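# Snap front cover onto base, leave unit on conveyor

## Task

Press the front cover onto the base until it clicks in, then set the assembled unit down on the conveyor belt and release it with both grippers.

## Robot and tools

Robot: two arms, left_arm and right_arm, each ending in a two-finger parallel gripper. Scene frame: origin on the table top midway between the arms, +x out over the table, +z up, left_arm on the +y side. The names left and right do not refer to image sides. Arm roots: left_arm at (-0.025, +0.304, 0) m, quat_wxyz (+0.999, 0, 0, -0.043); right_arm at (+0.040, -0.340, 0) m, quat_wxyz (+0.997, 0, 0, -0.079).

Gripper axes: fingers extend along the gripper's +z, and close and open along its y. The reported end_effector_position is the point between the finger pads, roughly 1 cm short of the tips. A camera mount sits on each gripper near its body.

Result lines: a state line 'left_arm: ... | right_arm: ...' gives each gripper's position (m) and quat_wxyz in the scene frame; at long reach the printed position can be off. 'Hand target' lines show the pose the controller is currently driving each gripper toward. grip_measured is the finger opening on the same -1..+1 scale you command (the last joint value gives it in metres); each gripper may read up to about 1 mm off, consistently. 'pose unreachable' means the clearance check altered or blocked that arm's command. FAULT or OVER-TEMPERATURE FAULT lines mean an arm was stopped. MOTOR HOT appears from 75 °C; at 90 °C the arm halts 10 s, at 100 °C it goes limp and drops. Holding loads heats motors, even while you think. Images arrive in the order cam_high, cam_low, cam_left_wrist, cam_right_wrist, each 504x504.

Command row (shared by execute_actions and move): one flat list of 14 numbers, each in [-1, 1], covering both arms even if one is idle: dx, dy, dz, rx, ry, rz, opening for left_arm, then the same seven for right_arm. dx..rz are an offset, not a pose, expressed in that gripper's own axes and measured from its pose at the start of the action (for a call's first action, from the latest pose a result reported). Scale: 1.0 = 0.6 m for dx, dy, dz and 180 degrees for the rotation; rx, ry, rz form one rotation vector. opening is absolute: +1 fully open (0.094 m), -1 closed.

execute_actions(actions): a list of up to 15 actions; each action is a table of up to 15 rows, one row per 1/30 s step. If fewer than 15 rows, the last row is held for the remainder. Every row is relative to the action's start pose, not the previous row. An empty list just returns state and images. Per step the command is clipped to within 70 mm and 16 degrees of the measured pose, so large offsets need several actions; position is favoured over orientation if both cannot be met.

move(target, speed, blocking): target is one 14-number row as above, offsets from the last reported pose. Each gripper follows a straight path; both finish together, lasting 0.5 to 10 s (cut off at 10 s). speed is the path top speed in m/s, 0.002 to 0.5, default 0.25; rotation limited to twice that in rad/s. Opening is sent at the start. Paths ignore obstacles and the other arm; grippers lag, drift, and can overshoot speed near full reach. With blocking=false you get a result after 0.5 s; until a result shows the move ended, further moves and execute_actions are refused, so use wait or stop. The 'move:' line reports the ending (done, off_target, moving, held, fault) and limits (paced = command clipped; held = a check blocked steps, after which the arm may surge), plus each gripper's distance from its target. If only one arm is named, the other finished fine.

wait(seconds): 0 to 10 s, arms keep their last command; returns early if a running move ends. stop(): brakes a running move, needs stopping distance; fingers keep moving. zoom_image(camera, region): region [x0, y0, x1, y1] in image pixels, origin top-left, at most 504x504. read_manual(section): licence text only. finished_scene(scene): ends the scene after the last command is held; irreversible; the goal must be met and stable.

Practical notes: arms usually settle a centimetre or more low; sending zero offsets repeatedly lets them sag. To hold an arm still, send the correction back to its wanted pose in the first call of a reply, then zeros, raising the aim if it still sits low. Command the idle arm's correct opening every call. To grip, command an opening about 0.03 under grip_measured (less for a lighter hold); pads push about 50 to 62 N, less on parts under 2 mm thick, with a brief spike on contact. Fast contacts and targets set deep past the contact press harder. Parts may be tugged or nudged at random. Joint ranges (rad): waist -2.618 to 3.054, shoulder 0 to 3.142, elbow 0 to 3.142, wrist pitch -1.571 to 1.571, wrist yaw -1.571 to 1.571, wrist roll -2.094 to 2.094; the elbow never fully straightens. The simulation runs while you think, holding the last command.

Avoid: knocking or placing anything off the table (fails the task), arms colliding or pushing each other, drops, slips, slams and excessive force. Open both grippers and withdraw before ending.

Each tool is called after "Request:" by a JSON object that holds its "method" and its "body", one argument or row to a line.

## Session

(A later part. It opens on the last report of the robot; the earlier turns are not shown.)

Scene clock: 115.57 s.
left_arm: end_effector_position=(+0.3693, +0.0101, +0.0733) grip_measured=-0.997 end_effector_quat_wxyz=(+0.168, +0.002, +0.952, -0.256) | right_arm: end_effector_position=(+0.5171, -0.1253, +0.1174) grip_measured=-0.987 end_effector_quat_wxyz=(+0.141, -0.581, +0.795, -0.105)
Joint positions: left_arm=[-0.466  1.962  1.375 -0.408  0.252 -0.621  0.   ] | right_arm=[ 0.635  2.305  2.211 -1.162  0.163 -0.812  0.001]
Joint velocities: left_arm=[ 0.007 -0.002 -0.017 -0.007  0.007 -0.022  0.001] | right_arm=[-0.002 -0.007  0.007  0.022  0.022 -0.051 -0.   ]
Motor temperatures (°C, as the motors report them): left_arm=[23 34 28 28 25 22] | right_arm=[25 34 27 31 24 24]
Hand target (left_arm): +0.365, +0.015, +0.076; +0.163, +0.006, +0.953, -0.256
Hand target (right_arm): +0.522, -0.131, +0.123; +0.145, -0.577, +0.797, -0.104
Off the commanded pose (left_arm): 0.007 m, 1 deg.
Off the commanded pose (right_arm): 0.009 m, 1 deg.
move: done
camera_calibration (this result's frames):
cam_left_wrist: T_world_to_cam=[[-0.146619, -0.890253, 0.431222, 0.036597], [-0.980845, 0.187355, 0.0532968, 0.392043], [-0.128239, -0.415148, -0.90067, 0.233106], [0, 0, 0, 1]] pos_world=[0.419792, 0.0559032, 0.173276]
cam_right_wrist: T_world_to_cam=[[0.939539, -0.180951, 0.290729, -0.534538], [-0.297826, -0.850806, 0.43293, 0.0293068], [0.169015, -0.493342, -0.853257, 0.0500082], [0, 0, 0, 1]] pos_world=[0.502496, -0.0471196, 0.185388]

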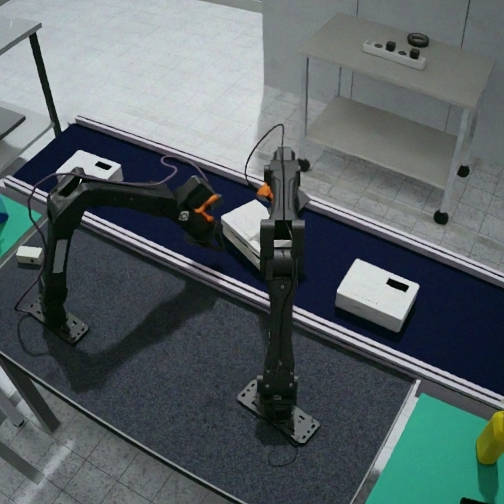

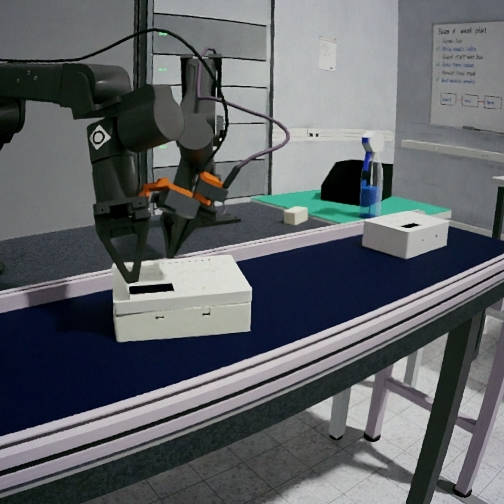

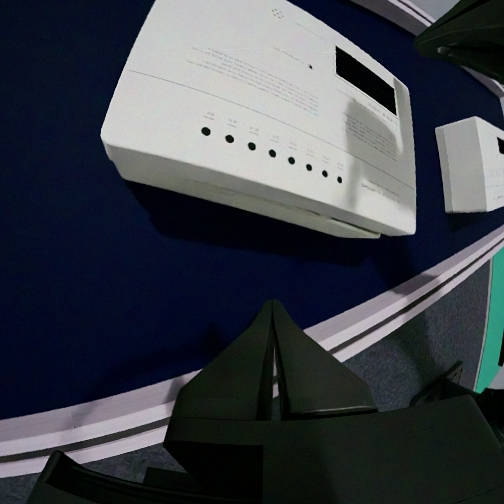

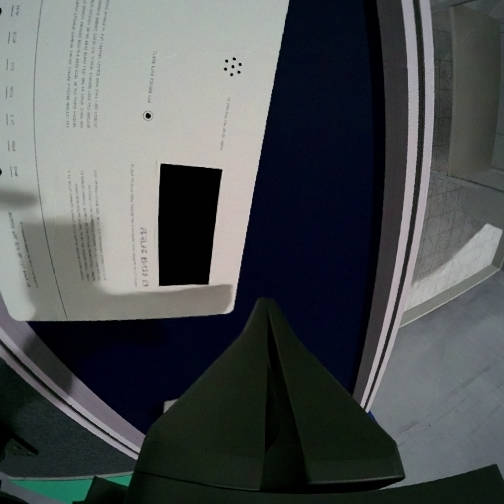

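Request:
{"method": "zoom_image", "body": {
  "camera": "cam_low",
  "region": [200, 200, 504, 400]
}}

Region (200, 200, 504, 400) of cam_low's 504x504 image, scaled by 1.658, with more detail than that image has; it fills the top 332 rows of this view, and the rest is white.

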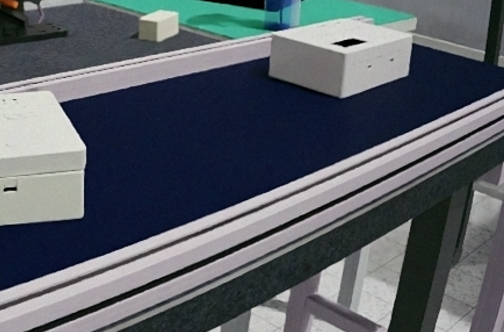

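Request:
{"method": "move", "body": {
  "target": [-0.083,0.048,-0.022,0,0,0,-1, 0.07,0,-0.03,0,0,0,-1],
  "speed": 0.1
}}

Scene clock: 119.37 s.
left_arm: end_effector_position=(+0.4127, +0.0469, +0.0833) grip_measured=-0.997 end_effector_quat_wxyz=(+0.171, -0.003, +0.952, -0.253) | right_arm: end_effector_position=(+0.4987, -0.1645, +0.1242) grip_measured=-0.987 end_effector_quat_wxyz=(+0.129, -0.581, +0.796, -0.110)
Joint positions: left_arm=[-0.341  2.03   1.521 -0.514  0.308 -0.52   0.   ] | right_arm=[ 0.581  2.156  1.997 -1.11   0.161 -0.864  0.001]
Joint velocities: left_arm=[-0.017 -0.002 -0.022  0.022 -0.007  0.022 -0.   ] | right_arm=[-0.012  0.007  0.007  0.022  0.081 -0.037 -0.001]
Motor temperatures (°C, as the motors report them): left_arm=[23 34 28 28 25 22] | right_arm=[25 34 27 31 24 24]
Hand target (left_arm): +0.415, +0.046, +0.086; +0.169, +0.002, +0.952, -0.257
Hand target (right_arm): +0.499, -0.165, +0.130; +0.140, -0.581, +0.795, -0.106
Off the commanded pose (left_arm): 0.004 m, 1 deg.
Off the commanded pose (right_arm): 0.006 m, 1 deg.
move: done
camera_calibration (this result's frames):
cam_left_wrist: T_world_to_cam=[[-0.135294, -0.894003, 0.427147, 0.0672731], [-0.983408, 0.173748, 0.052165, 0.428978], [-0.120852, -0.413002, -0.902676, 0.259984], [0, 0, 0, 1]] pos_world=[0.462381, 0.0929822, 0.183568]
cam_right_wrist: T_world_to_cam=[[0.942369, -0.179302, 0.282472, -0.526407], [-0.296175, -0.839784, 0.455021, -0.0141489], [0.155629, -0.512459, -0.844491, 0.0419682], [0, 0, 0, 1]] pos_world=[0.485347, -0.0847609, 0.190575]

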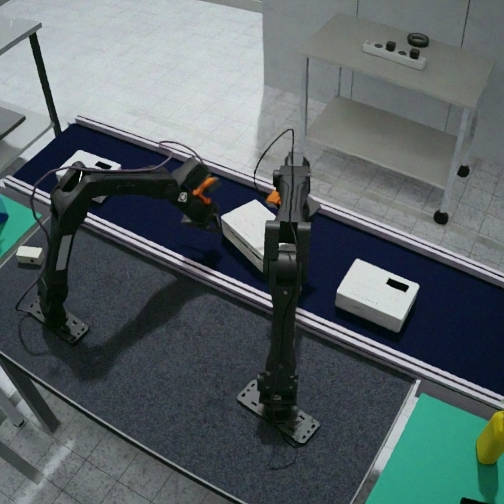

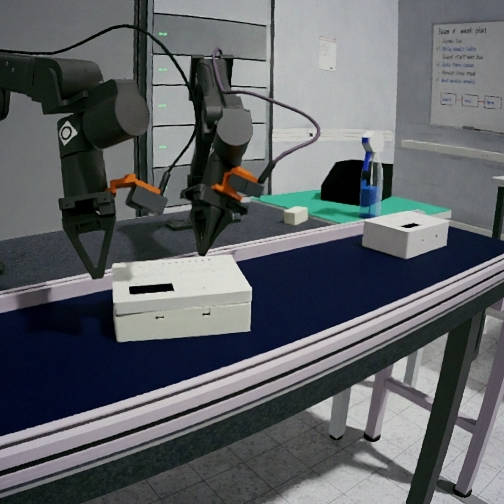

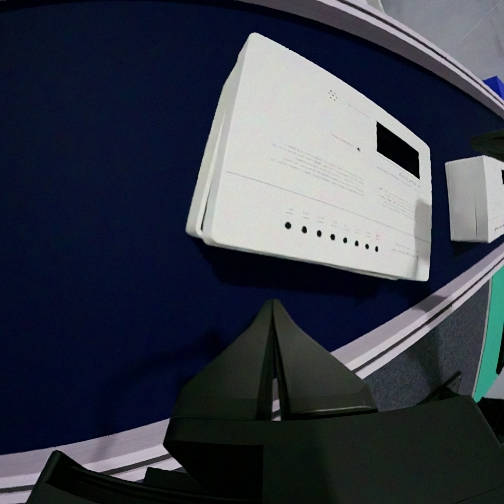

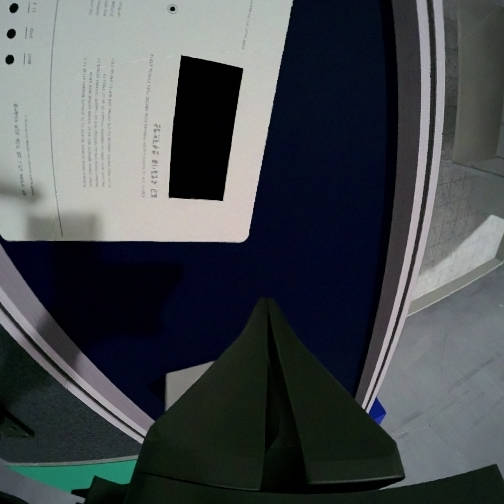

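Request:
{"method": "move", "body": {
  "target": [-0.04,0.0,0.02,0,0,0,-1, 0,0,-0.008,0,0,0,-1],
  "speed": 0.03
}}

Scene clock: 121.77 s.
left_arm: end_effector_position=(+0.4342, +0.0409, +0.0777) grip_measured=-0.997 end_effector_quat_wxyz=(+0.169, -0.005, +0.953, -0.252) | right_arm: end_effector_position=(+0.4985, -0.1645, +0.1241) grip_measured=-0.987 end_effector_quat_wxyz=(+0.129, -0.581, +0.796, -0.110)
Joint positions: left_arm=[-0.334  2.121  1.64  -0.547  0.309 -0.517  0.   ] | right_arm=[ 0.581  2.156  1.997 -1.11   0.161 -0.864  0.001]
Joint velocities: left_arm=[-0.017  0.007  0.002  0.022  0.007 -0.037 -0.001] | right_arm=[ 0.017 -0.007  0.012  0.007  0.022 -0.051 -0.   ]
Motor temperatures (°C, as the motors report them): left_arm=[23 34 28 28 25 22] | right_arm=[25 34 27 31 24 24]
Hand target (left_arm): +0.439, +0.043, +0.081; +0.172, -0.003, +0.952, -0.253
Hand target (right_arm): +0.497, -0.164, +0.129; +0.129, -0.581, +0.796, -0.110
Off the commanded pose (left_arm): 0.007 m, 0 deg.
Off the commanded pose (right_arm): 0.005 m, 0 deg.
move: done
camera_calibration (this result's frames):
cam_left_wrist: T_world_to_cam=[[-0.130638, -0.895495, 0.425467, 0.0653691], [-0.983809, 0.170199, 0.0561488, 0.451439], [-0.122695, -0.411243, -0.903231, 0.255878], [0, 0, 0, 1]] pos_world=[0.484064, 0.0869315, 0.177957]
cam_right_wrist: T_world_to_cam=[[0.942633, -0.178839, 0.281886, -0.526232], [-0.295551, -0.83969, 0.455599, -0.0146008], [0.155218, -0.512774, -0.844375, 0.042048], [0, 0, 0, 1]] pos_world=[0.485202, -0.08481, 0.190494]

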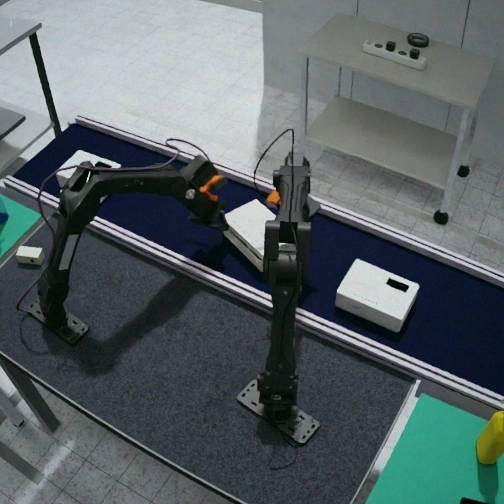

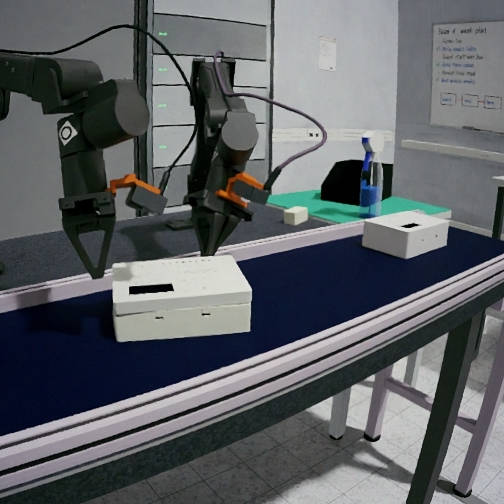

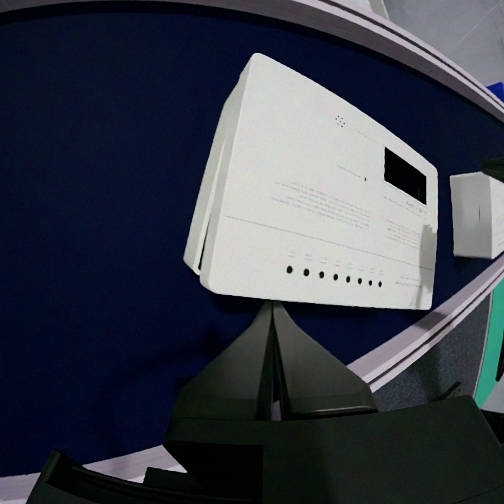

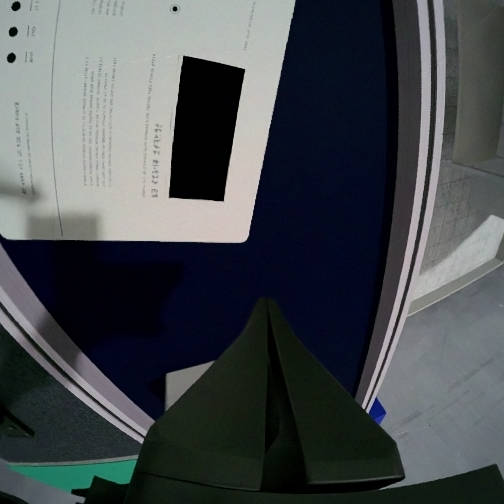

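Request:
{"method": "move", "body": {
  "target": [-0.019,-0.014,-0.013,0,0,0,-1, 0,0,-0.008,0,0,0,-1],
  "speed": 0.015
}}

Request:
{"method": "zoom_image", "body": {
  "camera": "cam_high",
  "region": [200, 190, 290, 280]
}}

Scene clock: 123.27 s.
left_arm: end_effector_position=(+0.4378, +0.0393, +0.0887) grip_measured=-0.997 end_effector_quat_wxyz=(+0.167, -0.006, +0.954, -0.250) | right_arm: end_effector_position=(+0.4983, -0.1646, +0.1240) grip_measured=-0.987 end_effector_quat_wxyz=(+0.128, -0.581, +0.796, -0.110)
Joint positions: left_arm=[-0.334  2.131  1.703 -0.605  0.309 -0.516  0.   ] | right_arm=[ 0.581  2.156  1.997 -1.111  0.161 -0.864  0.001]
Joint velocities: left_arm=[ 0.012  0.002  0.017  0.007 -0.007  0.022 -0.001] | right_arm=[ 0.007  0.007 -0.012  0.022 -0.037  0.022 -0.   ]
Motor temperatures (°C, as the motors report them): left_arm=[23 34 28 28 25 22] | right_arm=[25 34 27 31 24 24]
Hand target (left_arm): +0.442, +0.038, +0.092; +0.170, -0.005, +0.953, -0.252
Hand target (right_arm): +0.497, -0.164, +0.129; +0.129, -0.581, +0.796, -0.110
Off the commanded pose (left_arm): 0.005 m, 0 deg.
Off the commanded pose (right_arm): 0.005 m, 0 deg.
move: done
camera_calibration (this result's frames):
cam_left_wrist: T_world_to_cam=[[-0.128922, -0.89643, 0.424019, 0.0591179], [-0.98348, 0.170371, 0.06116, 0.454071], [-0.127066, -0.40913, -0.903586, 0.267482], [0, 0, 0, 1]] pos_world=[0.48818, 0.0850693, 0.188855]
cam_right_wrist: T_world_to_cam=[[0.942829, -0.178751, 0.281285, -0.526084], [-0.295234, -0.839547, 0.456067, -0.0148783], [0.15463, -0.513038, -0.844323, 0.0422317], [0, 0, 0, 1]] pos_world=[0.485084, -0.0848628, 0.190422]

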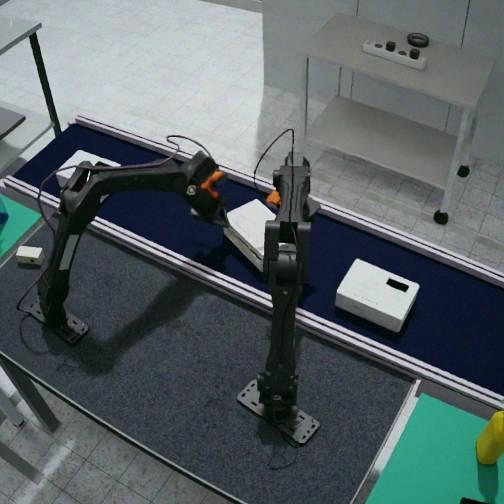

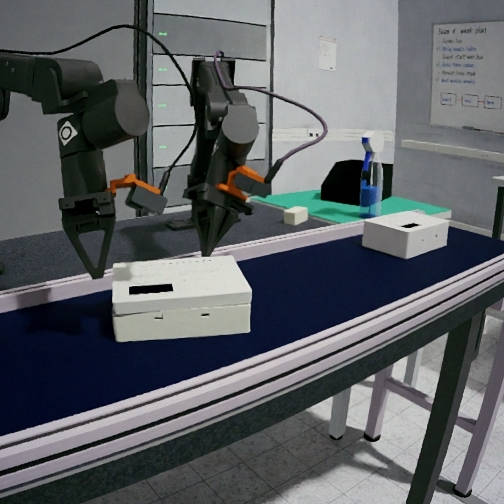

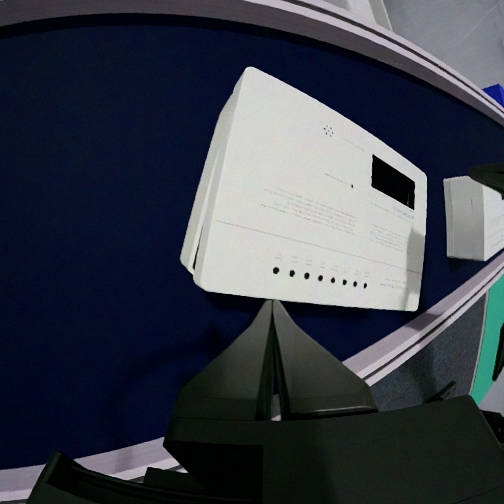

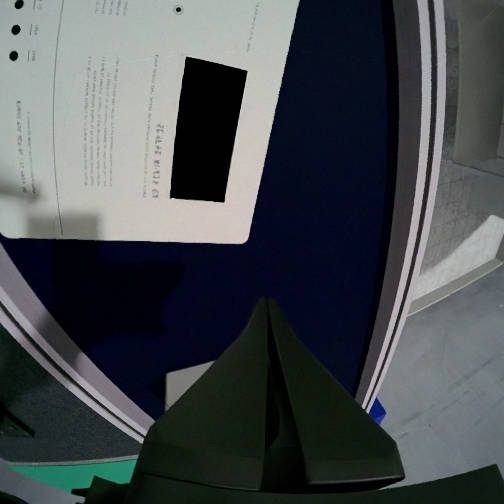

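Region (200, 190, 290, 280) of cam_high's 504x504 image, scaled by 5.600, with more detail than that image has.

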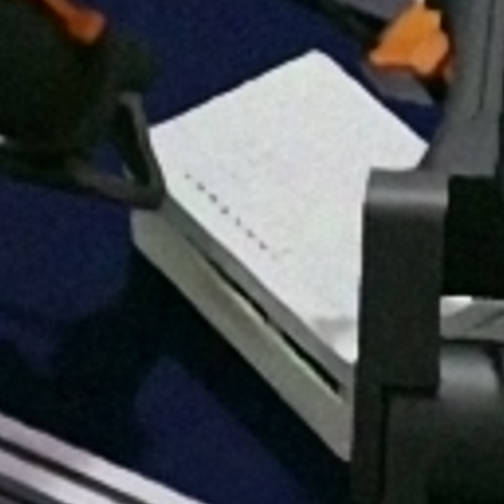

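Request:
{"method": "zoom_image", "body": {
  "camera": "cam_low",
  "region": [100, 250, 270, 350]
}}

Request:
{"method": "zoom_image", "body": {
  "camera": "cam_left_wrist",
  "region": [160, 50, 300, 310]
}}

Region (100, 250, 270, 350) of cam_low's 504x504 image, scaled by 2.965, with more detail than that image has; it fills the top 296 rows of this view, and the rest is white.

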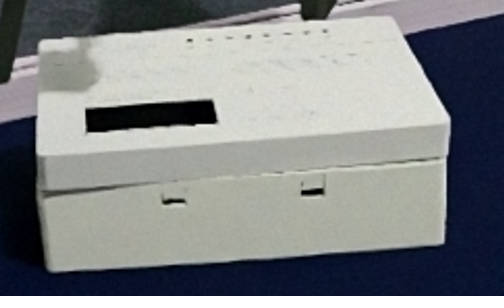

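Region (160, 50, 300, 310) of cam_left_wrist's 504x504 image, scaled by 1.938, with more detail than that image has; it fills the left 271 columns of this view, and the rest is white.

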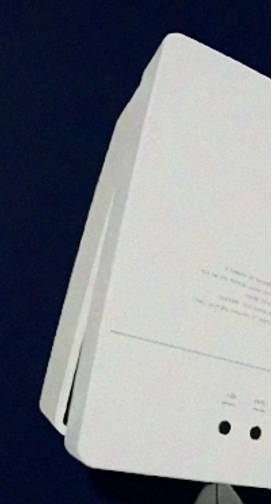

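Request:
{"method": "move", "body": {
  "target": [-0.006,-0.002,-0.002,0,0,0,-1, -0.072,-0.022,0.068,0,0,0,-1],
  "speed": 0.08
}}

Request:
{"method": "move", "body": {
  "target": [-0.012,-0.003,0.0,0,0,0,-1, -0.012,0.045,-0.015,0,0,0,-1],
  "speed": 0.02
}}

Request:
{"method": "zoom_image", "body": {
  "camera": "cam_low",
  "region": [100, 250, 270, 350]
}}

Scene clock: 125.00 s.
left_arm: end_effector_position=(+0.4378, +0.0393, +0.0887) grip_measured=-0.997 end_effector_quat_wxyz=(+0.167, -0.006, +0.954, -0.250) | right_arm: end_effector_position=(+0.5357, -0.1332, +0.0872) grip_measured=-0.987 end_effector_quat_wxyz=(+0.125, -0.584, +0.795, -0.107)
Joint positions: left_arm=[-0.334  2.131  1.703 -0.606  0.309 -0.516  0.   ] | right_arm=[ 0.606  2.406  2.274 -1.15   0.163 -0.843  0.001]
Joint velocities: left_arm=[ 0.012 -0.007  0.002 -0.051 -0.051  0.037 -0.   ] | right_arm=[-0.022 -0.002  0.012 -0.037 -0.007  0.037 -0.001]
Motor temperatures (°C, as the motors report them): left_arm=[23 34 28 28 25 22] | right_arm=[25 34 27 31 24 24]
Hand target (left_arm): +0.441, +0.039, +0.091; +0.168, -0.006, +0.953, -0.251
Hand target (right_arm): +0.536, -0.128, +0.093; +0.129, -0.581, +0.796, -0.110
Off the commanded pose (left_arm): 0.004 m, 0 deg.
Off the commanded pose (right_arm): 0.008 m, 1 deg.
move: done
camera_calibration (this result's frames):
cam_left_wrist: T_world_to_cam=[[-0.128774, -0.896496, 0.423925, 0.0591034], [-0.983459, 0.170361, 0.0615291, 0.453956], [-0.127381, -0.408989, -0.903605, 0.267577], [0, 0, 0, 1]] pos_world=[0.488143, 0.0850858, 0.188797]
cam_right_wrist: T_world_to_cam=[[0.946222, -0.174666, 0.272314, -0.545817], [-0.287177, -0.841077, 0.458387, 0.0346559], [0.148972, -0.511939, -0.846006, 0.0247638], [0, 0, 0, 1]] pos_world=[0.522727, -0.05351, 0.153698]

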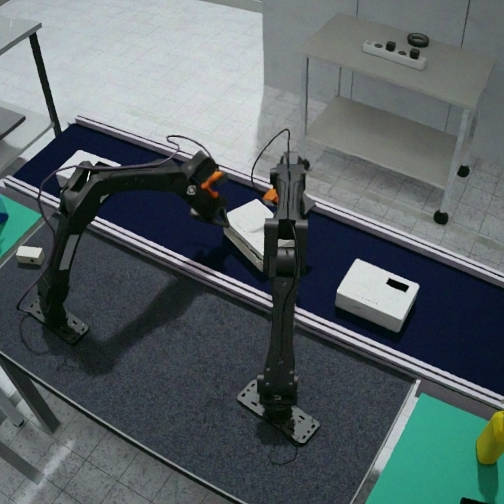

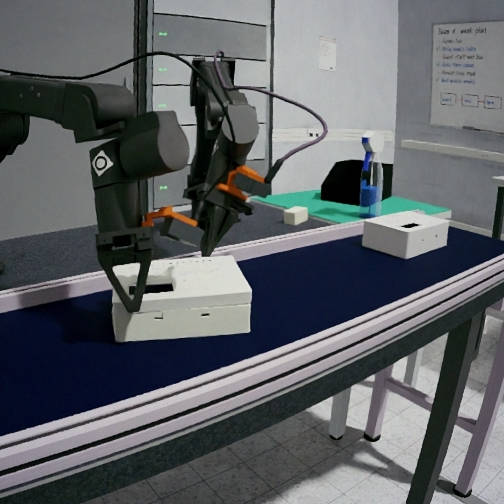

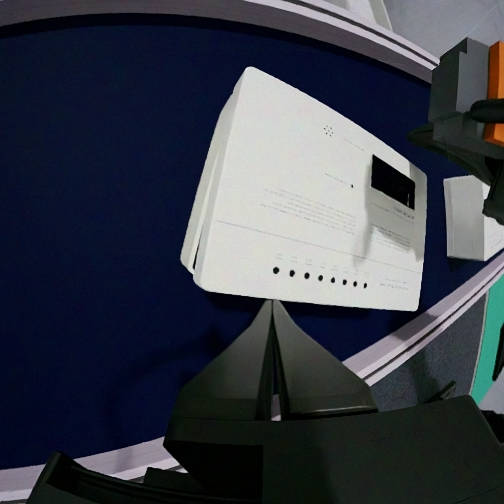

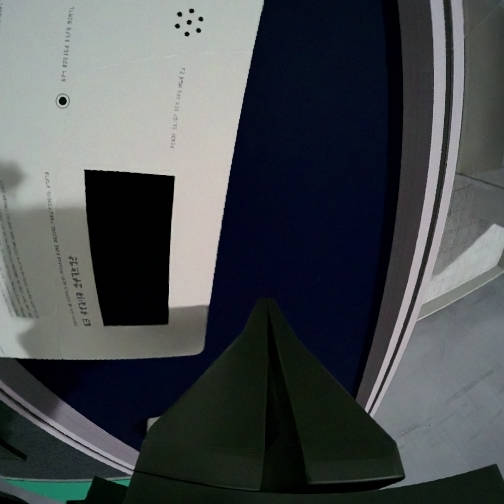

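Scene clock: 126.77 s.
left_arm: end_effector_position=(+0.4394, +0.0386, +0.0888) grip_measured=-0.997 end_effector_quat_wxyz=(+0.164, -0.006, +0.955, -0.249) | right_arm: end_effector_position=(+0.5178, -0.1257, +0.0820) grip_measured=-0.987 end_effector_quat_wxyz=(+0.119, -0.582, +0.797, -0.111)
Joint positions: left_arm=[-0.334  2.144  1.727 -0.626  0.309 -0.516  0.   ] | right_arm=[ 0.641  2.346  2.151 -1.103  0.183 -0.804  0.001]
Joint velocities: left_arm=[-0.002 -0.007  0.002 -0.037 -0.007  0.037 -0.001] | right_arm=[ 0.012 -0.017  0.007 -0.037 -0.095  0.051  0.001]
Motor temperatures (°C, as the motors report them): left_arm=[23 34 28 28 25 22] | right_arm=[25 34 27 31 24 24]
Hand target (left_arm): +0.444, +0.039, +0.092; +0.167, -0.006, +0.954, -0.250
Hand target (right_arm): +0.511, -0.118, +0.088; +0.125, -0.584, +0.795, -0.107
Off the commanded pose (left_arm): 0.006 m, 0 deg.
Off the commanded pose (right_arm): 0.012 m, 1 deg.
move: off_target (right_arm)
camera_calibration (this result's frames):
cam_left_wrist: T_world_to_cam=[[-0.125679, -0.897874, 0.421933, 0.0574854], [-0.98298, 0.170148, 0.0692795, 0.454773], [-0.133995, -0.406044, -0.903976, 0.270422], [0, 0, 0, 1]] pos_world=[0.490493, 0.0840395, 0.188694]
cam_right_wrist: T_world_to_cam=[[0.946214, -0.177916, 0.270231, -0.526337], [-0.290992, -0.833085, 0.470417, 0.040204], [0.141431, -0.52375, -0.840049, 0.0288215], [0, 0, 0, 1]] pos_world=[0.50565, -0.0450553, 0.147531]

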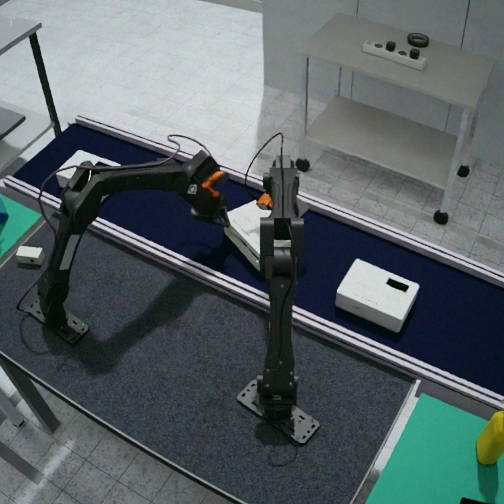

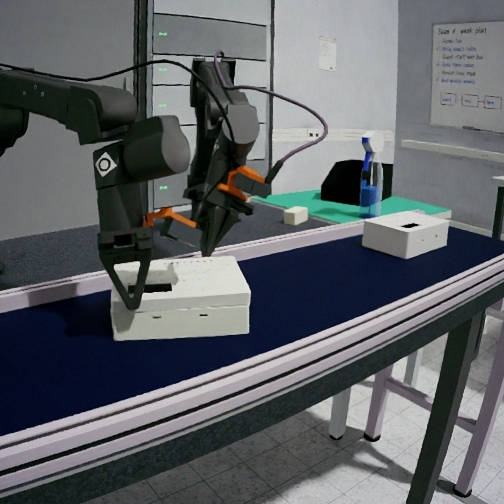

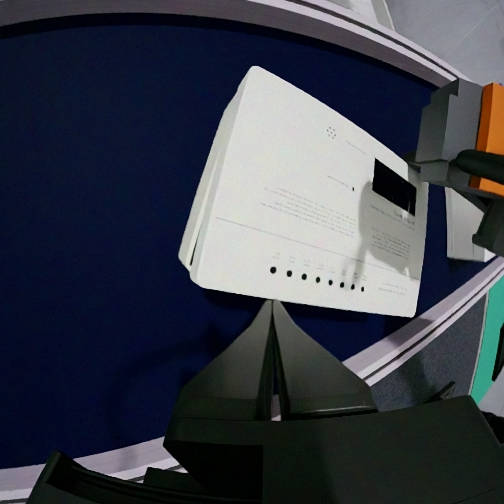

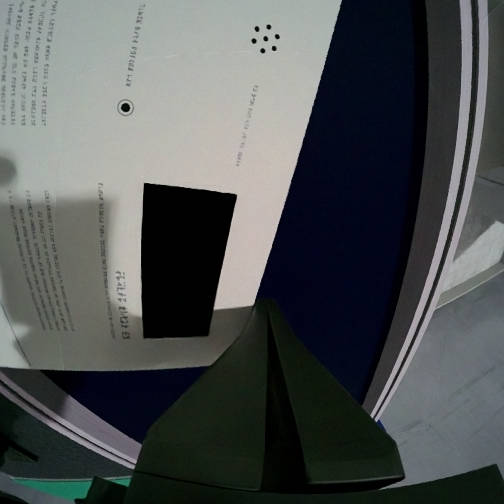

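Region (100, 250, 270, 350) of cam_low's 504x504 image, scaled by 2.965, with more detail than that image has; it fills the top 296 rows of this view, and the rest is white.

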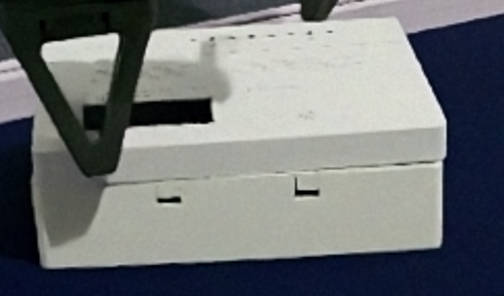

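Request:
{"method": "move", "body": {
  "target": [-0.0075,-0.011,-0.02,0,0,0,-1, -0.01,0.011,-0.010,0,0,0,-1],
  "speed": 0.03
}}

Request:
{"method": "move", "body": {
  "target": [-0.022,-0.03,0.017,0,0,0,-1, -0.01,0.011,-0.010,0,0,0,-1],
  "speed": 0.04
}}

Scene clock: 127.97 s.
left_arm: end_effector_position=(+0.4380, +0.0392, +0.0926) grip_measured=-0.997 end_effector_quat_wxyz=(+0.159, -0.007, +0.956, -0.247) | right_arm: end_effector_position=(+0.5177, -0.1256, +0.0823) grip_measured=-0.987 end_effector_quat_wxyz=(+0.119, -0.579, +0.798, -0.115)
Joint positions: left_arm=[-0.334  2.144  1.748 -0.658  0.309 -0.516  0.   ] | right_arm=[ 0.644  2.346  2.151 -1.103  0.192 -0.796  0.001]
Joint velocities: left_arm=[ 0.002  0.007 -0.012  0.007  0.022  0.007 -0.001] | right_arm=[ 0.002  0.017  0.007  0.007  0.022 -0.007  0.001]
Motor temperatures (°C, as the motors report them): left_arm=[23 34 28 28 25 22] | right_arm=[25 34 27 31 24 24]
Hand target (left_arm): +0.439, +0.039, +0.103; +0.164, -0.006, +0.955, -0.249
Hand target (right_arm): +0.512, -0.118, +0.086; +0.119, -0.582, +0.797, -0.111
Off the commanded pose (left_arm): 0.011 m, 1 deg.
Off the commanded pose (right_arm): 0.011 m, 1 deg.
move: off_target (left_arm, right_arm)
camera_calibration (this result's frames):
cam_left_wrist: T_world_to_cam=[[-0.121283, -0.899831, 0.419039, 0.0547023], [-0.982198, 0.1698, 0.0803435, 0.451686], [-0.143448, -0.401835, -0.904406, 0.277896], [0, 0, 0, 1]] pos_world=[0.490143, 0.084195, 0.192118]
cam_right_wrist: T_world_to_cam=[[0.943872, -0.183081, 0.274929, -0.52614], [-0.298564, -0.828922, 0.47302, 0.0443172], [0.141294, -0.528554, -0.837058, 0.0283885], [0, 0, 0, 1]] pos_world=[0.50583, -0.0445858, 0.147451]

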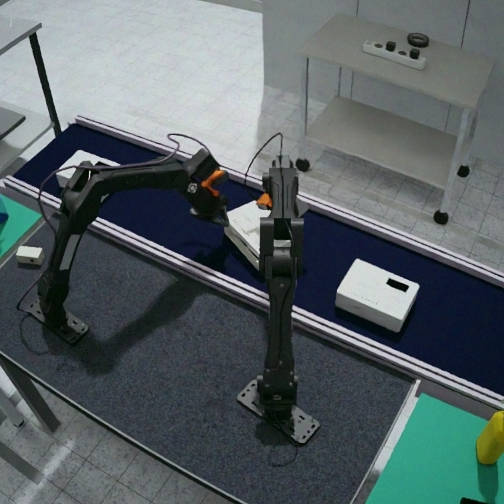

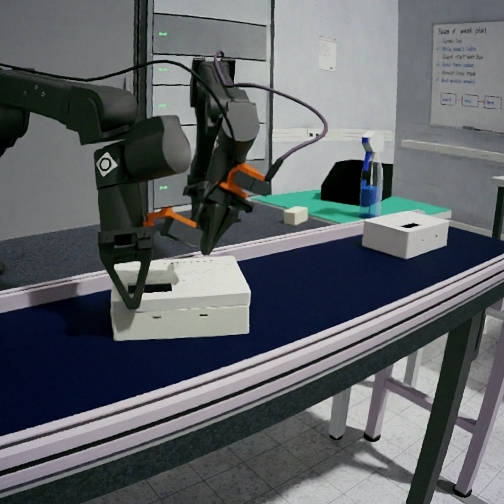

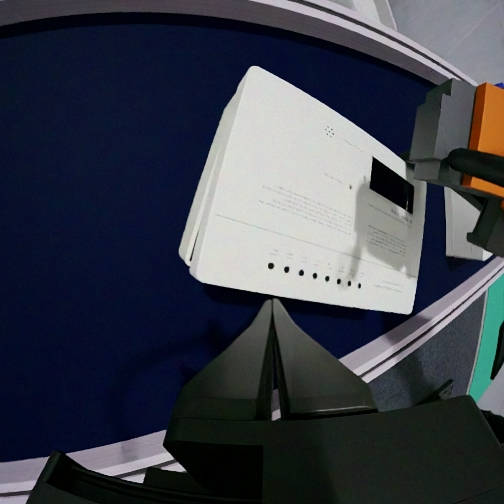

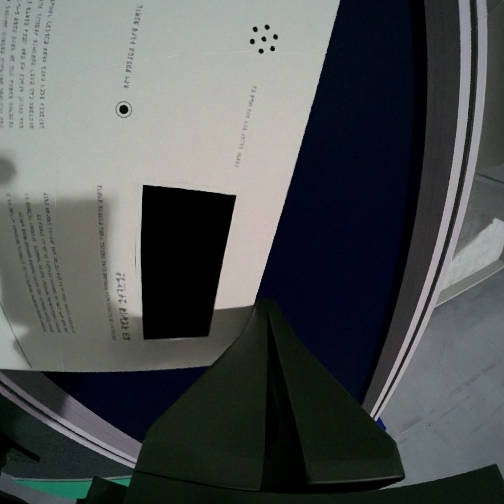

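Scene clock: 128.93 s.
left_arm: end_effector_position=(+0.4524, +0.0229, +0.0944) grip_measured=-0.997 end_effector_quat_wxyz=(+0.159, -0.008, +0.955, -0.251) | right_arm: end_effector_position=(+0.5162, -0.1223, +0.0824) grip_measured=-0.987 end_effector_quat_wxyz=(+0.120, -0.579, +0.798, -0.115)
Joint positions: left_arm=[-0.351  2.222  1.876 -0.696  0.308 -0.536  0.   ] | right_arm=[ 0.652  2.346  2.151 -1.103  0.194 -0.789  0.001]
Joint velocities: left_arm=[ 0.012 -0.017  0.002 -0.022 -0.022 -0.11   0.001] | right_arm=[-0.012  0.002  0.007 -0.066  0.037  0.007 -0.   ]
Motor temperatures (°C, as the motors report them): left_arm=[23 34 28 28 25 22] | right_arm=[25 34 27 31 24 24]
Hand target (left_arm): +0.452, +0.020, +0.096; +0.159, -0.007, +0.956, -0.247
Hand target (right_arm): +0.512, -0.118, +0.086; +0.119, -0.579, +0.798, -0.115
Off the commanded pose (left_arm): 0.004 m, 1 deg.
Off the commanded pose (right_arm): 0.008 m, 0 deg.
move: done
camera_calibration (this result's frames):
cam_left_wrist: T_world_to_cam=[[-0.121922, -0.895642, 0.42774, 0.0403248], [-0.982203, 0.170909, 0.0779002, 0.468657], [-0.142875, -0.410629, -0.900539, 0.27456], [0, 0, 0, 1]] pos_world=[0.50446, 0.0687615, 0.193495]
cam_right_wrist: T_world_to_cam=[[0.943389, -0.183419, 0.276359, -0.524115], [-0.299548, -0.828925, 0.472392, 0.0470663], [0.142436, -0.528432, -0.836942, 0.0297826], [0, 0, 0, 1]] pos_world=[0.504301, -0.0413801, 0.147537]

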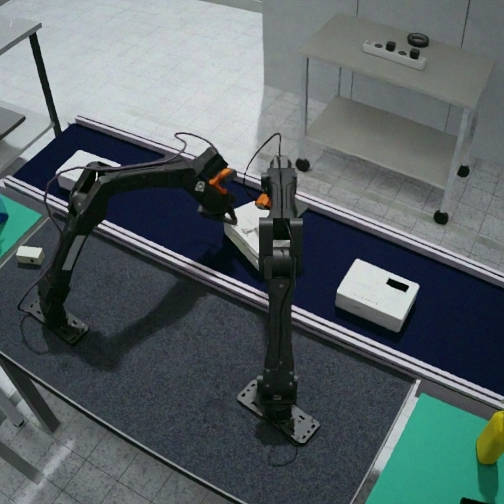

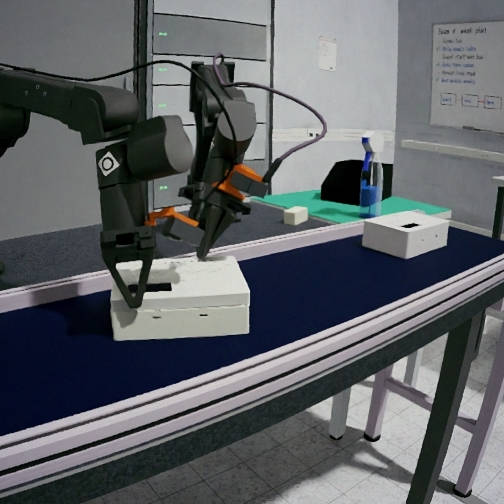

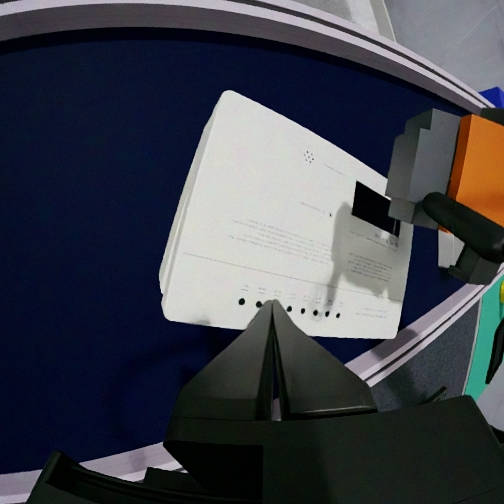

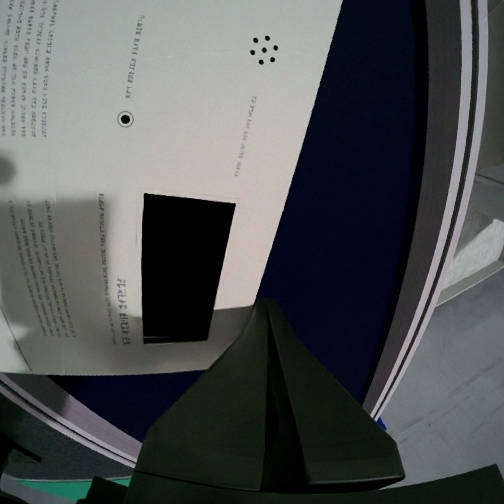

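Request:
{"method": "move", "body": {
  "target": [0.018,0.04,0.07,0,0,0,-1, -0.006,0.011,-0.008,0,0,0,-1],
  "speed": 0.03
}}

Request:
{"method": "zoom_image", "body": {
  "camera": "cam_high",
  "region": [200, 190, 290, 280]
}}

Scene clock: 130.93 s.
left_arm: end_effector_position=(+0.4685, +0.0133, +0.0888) grip_measured=-0.997 end_effector_quat_wxyz=(+0.203, +0.003, +0.939, -0.278) | right_arm: end_effector_position=(+0.5183, -0.1236, +0.0832) grip_measured=-0.987 end_effector_quat_wxyz=(+0.122, -0.575, +0.800, -0.121)
Joint positions: left_arm=[-0.351  2.222  1.793 -0.504  0.319 -0.536  0.   ] | right_arm=[ 0.652  2.346  2.151 -1.097  0.206 -0.783  0.001]
Joint velocities: left_arm=[-0.007 -0.017 -0.002  0.066 -0.007 -0.022  0.   ] | right_arm=[-0.002 -0.002  0.007 -0.037  0.007  0.081  0.   ]
Motor temperatures (°C, as the motors report them): left_arm=[23 34 28 28 25 22] | right_arm=[25 35 27 31 24 24]
Hand target (left_arm): +0.455, +0.024, +0.047; +0.159, -0.008, +0.955, -0.251
Hand target (right_arm): +0.510, -0.117, +0.085; +0.120, -0.579, +0.798, -0.115
Off the commanded pose (left_arm): 0.046 m, 6 deg.
Off the commanded pose (right_arm): 0.011 m, 1 deg.
move: off_target (left_arm, right_arm)
camera_calibration (this result's frames):
cam_left_wrist: T_world_to_cam=[[-0.169745, -0.870277, 0.462391, 0.0550532], [-0.98368, 0.178035, -0.0260284, 0.496427], [-0.0596699, -0.459263, -0.886294, 0.228364], [0, 0, 0, 1]] pos_world=[0.511297, 0.064409, 0.189863]
cam_right_wrist: T_world_to_cam=[[0.938837, -0.189618, 0.287456, -0.525837], [-0.311424, -0.823773, 0.473722, 0.0529719], [0.146972, -0.534269, -0.83244, 0.0260451], [0, 0, 0, 1]] pos_world=[0.506344, -0.0421563, 0.147742]

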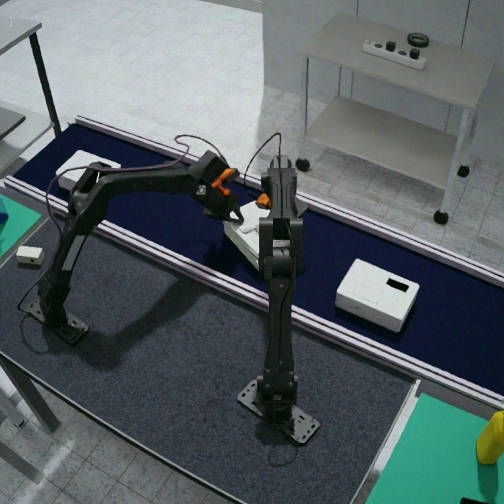

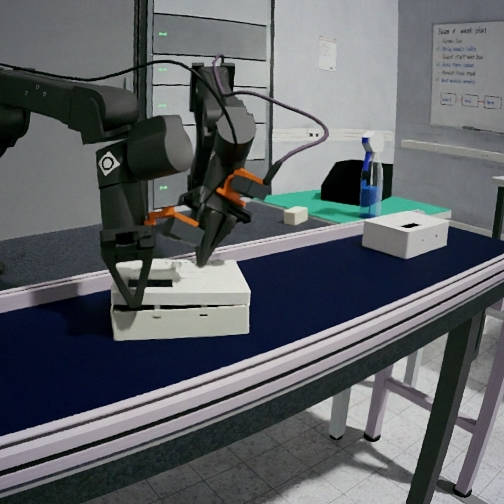

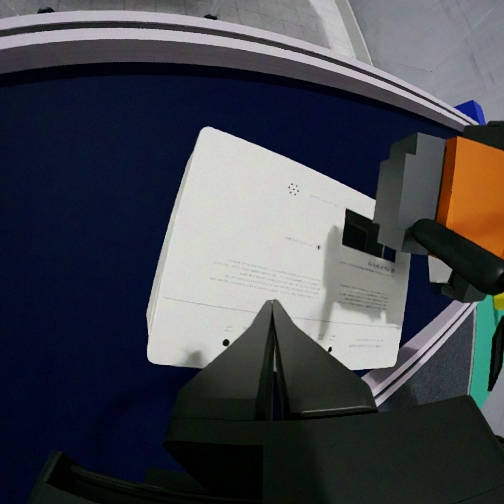

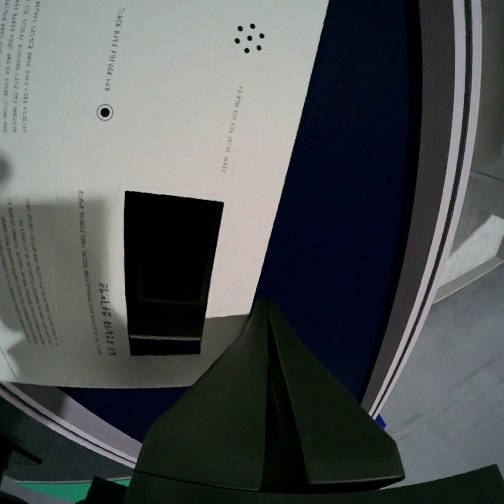

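Region (200, 190, 290, 280) of cam_high's 504x504 image, scaled by 5.600, with more detail than that image has.

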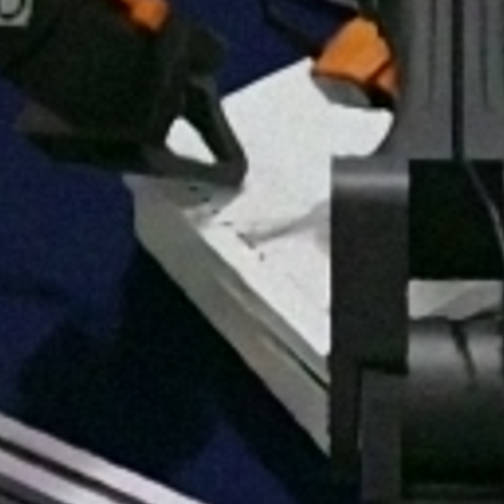

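Request:
{"method": "zoom_image", "body": {
  "camera": "cam_low",
  "region": [95, 250, 265, 350]
}}

Region (95, 250, 265, 350) of cam_low's 504x504 image, scaled by 2.965, with more detail than that image has; it fills the top 296 rows of this view, and the rest is white.

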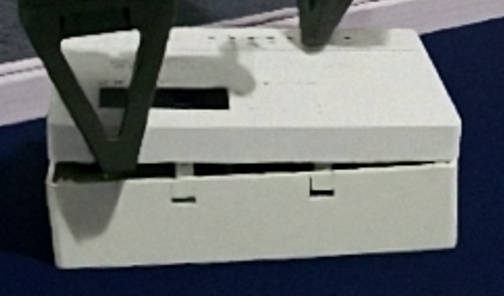

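Request:
{"method": "move", "body": {
  "target": [0.045,0.049,0.035,0,0.033,0,-1, 0,-0.02,-0.055,0,0,0,-1],
  "speed": 0.06
}}

Scene clock: 132.87 s.
left_arm: end_effector_position=(+0.4672, +0.0125, +0.0882) grip_measured=-0.997 end_effector_quat_wxyz=(+0.199, +0.026, +0.932, -0.303) | right_arm: end_effector_position=(+0.5153, -0.1254, +0.1169) grip_measured=-0.987 end_effector_quat_wxyz=(+0.122, -0.575, +0.800, -0.122)
Joint positions: left_arm=[-0.331  2.223  1.772 -0.474  0.393 -0.493  0.   ] | right_arm=[ 0.652  2.346  2.285 -1.23   0.207 -0.783  0.001]
Joint velocities: left_arm=[-0.007 -0.002 -0.002  0.095 -0.095 -0.007  0.001] | right_arm=[ 0.012  0.007 -0.007 -0.066 -0.066  0.007 -0.   ]
Motor temperatures (°C, as the motors report them): left_arm=[23 34 28 28 25 22] | right_arm=[25 35 27 31 24 24]
Hand target (left_arm): +0.454, +0.025, +0.049; +0.155, +0.017, +0.948, -0.278
Hand target (right_arm): +0.518, -0.126, +0.118; +0.122, -0.575, +0.800, -0.121
Off the commanded pose (left_arm): 0.044 m, 6 deg.
Off the commanded pose (right_arm): 0.003 m, 0 deg.
move: off_target (left_arm)
camera_calibration (this result's frames):
cam_left_wrist: T_world_to_cam=[[-0.221835, -0.839307, 0.49634, 0.0754363], [-0.971741, 0.232405, -0.0413165, 0.490348], [-0.0806749, -0.49148, -0.867144, 0.235898], [0, 0, 0, 1]] pos_world=[0.512257, 0.0652937, 0.187375]
cam_right_wrist: T_world_to_cam=[[0.938336, -0.189791, 0.288972, -0.533006], [-0.312408, -0.823472, 0.473598, 0.0350891], [0.148076, -0.534671, -0.831986, 0.0529263], [0, 0, 0, 1]] pos_world=[0.503263, -0.0439664, 0.181439]

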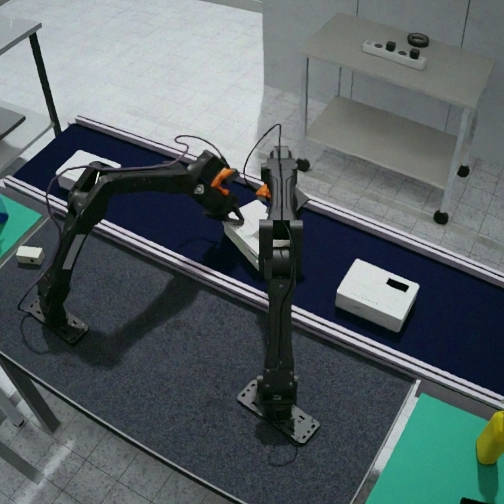

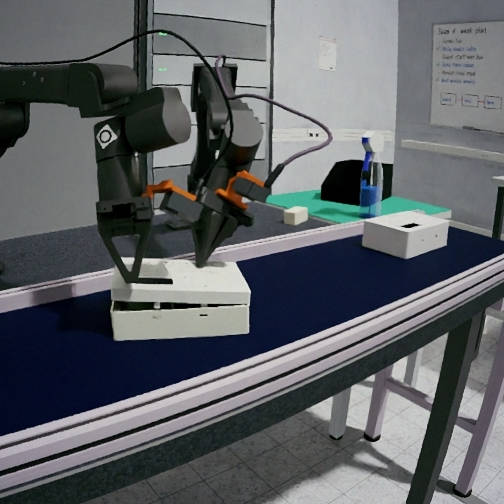

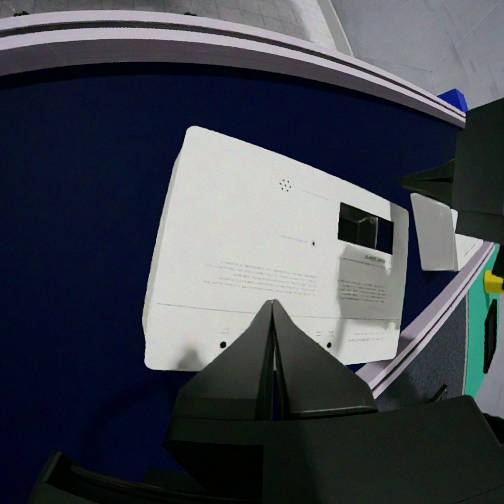

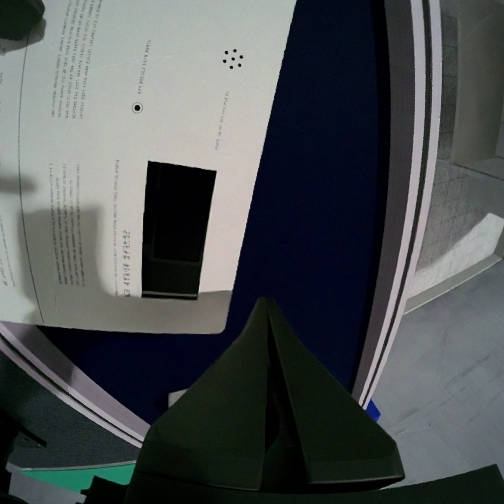

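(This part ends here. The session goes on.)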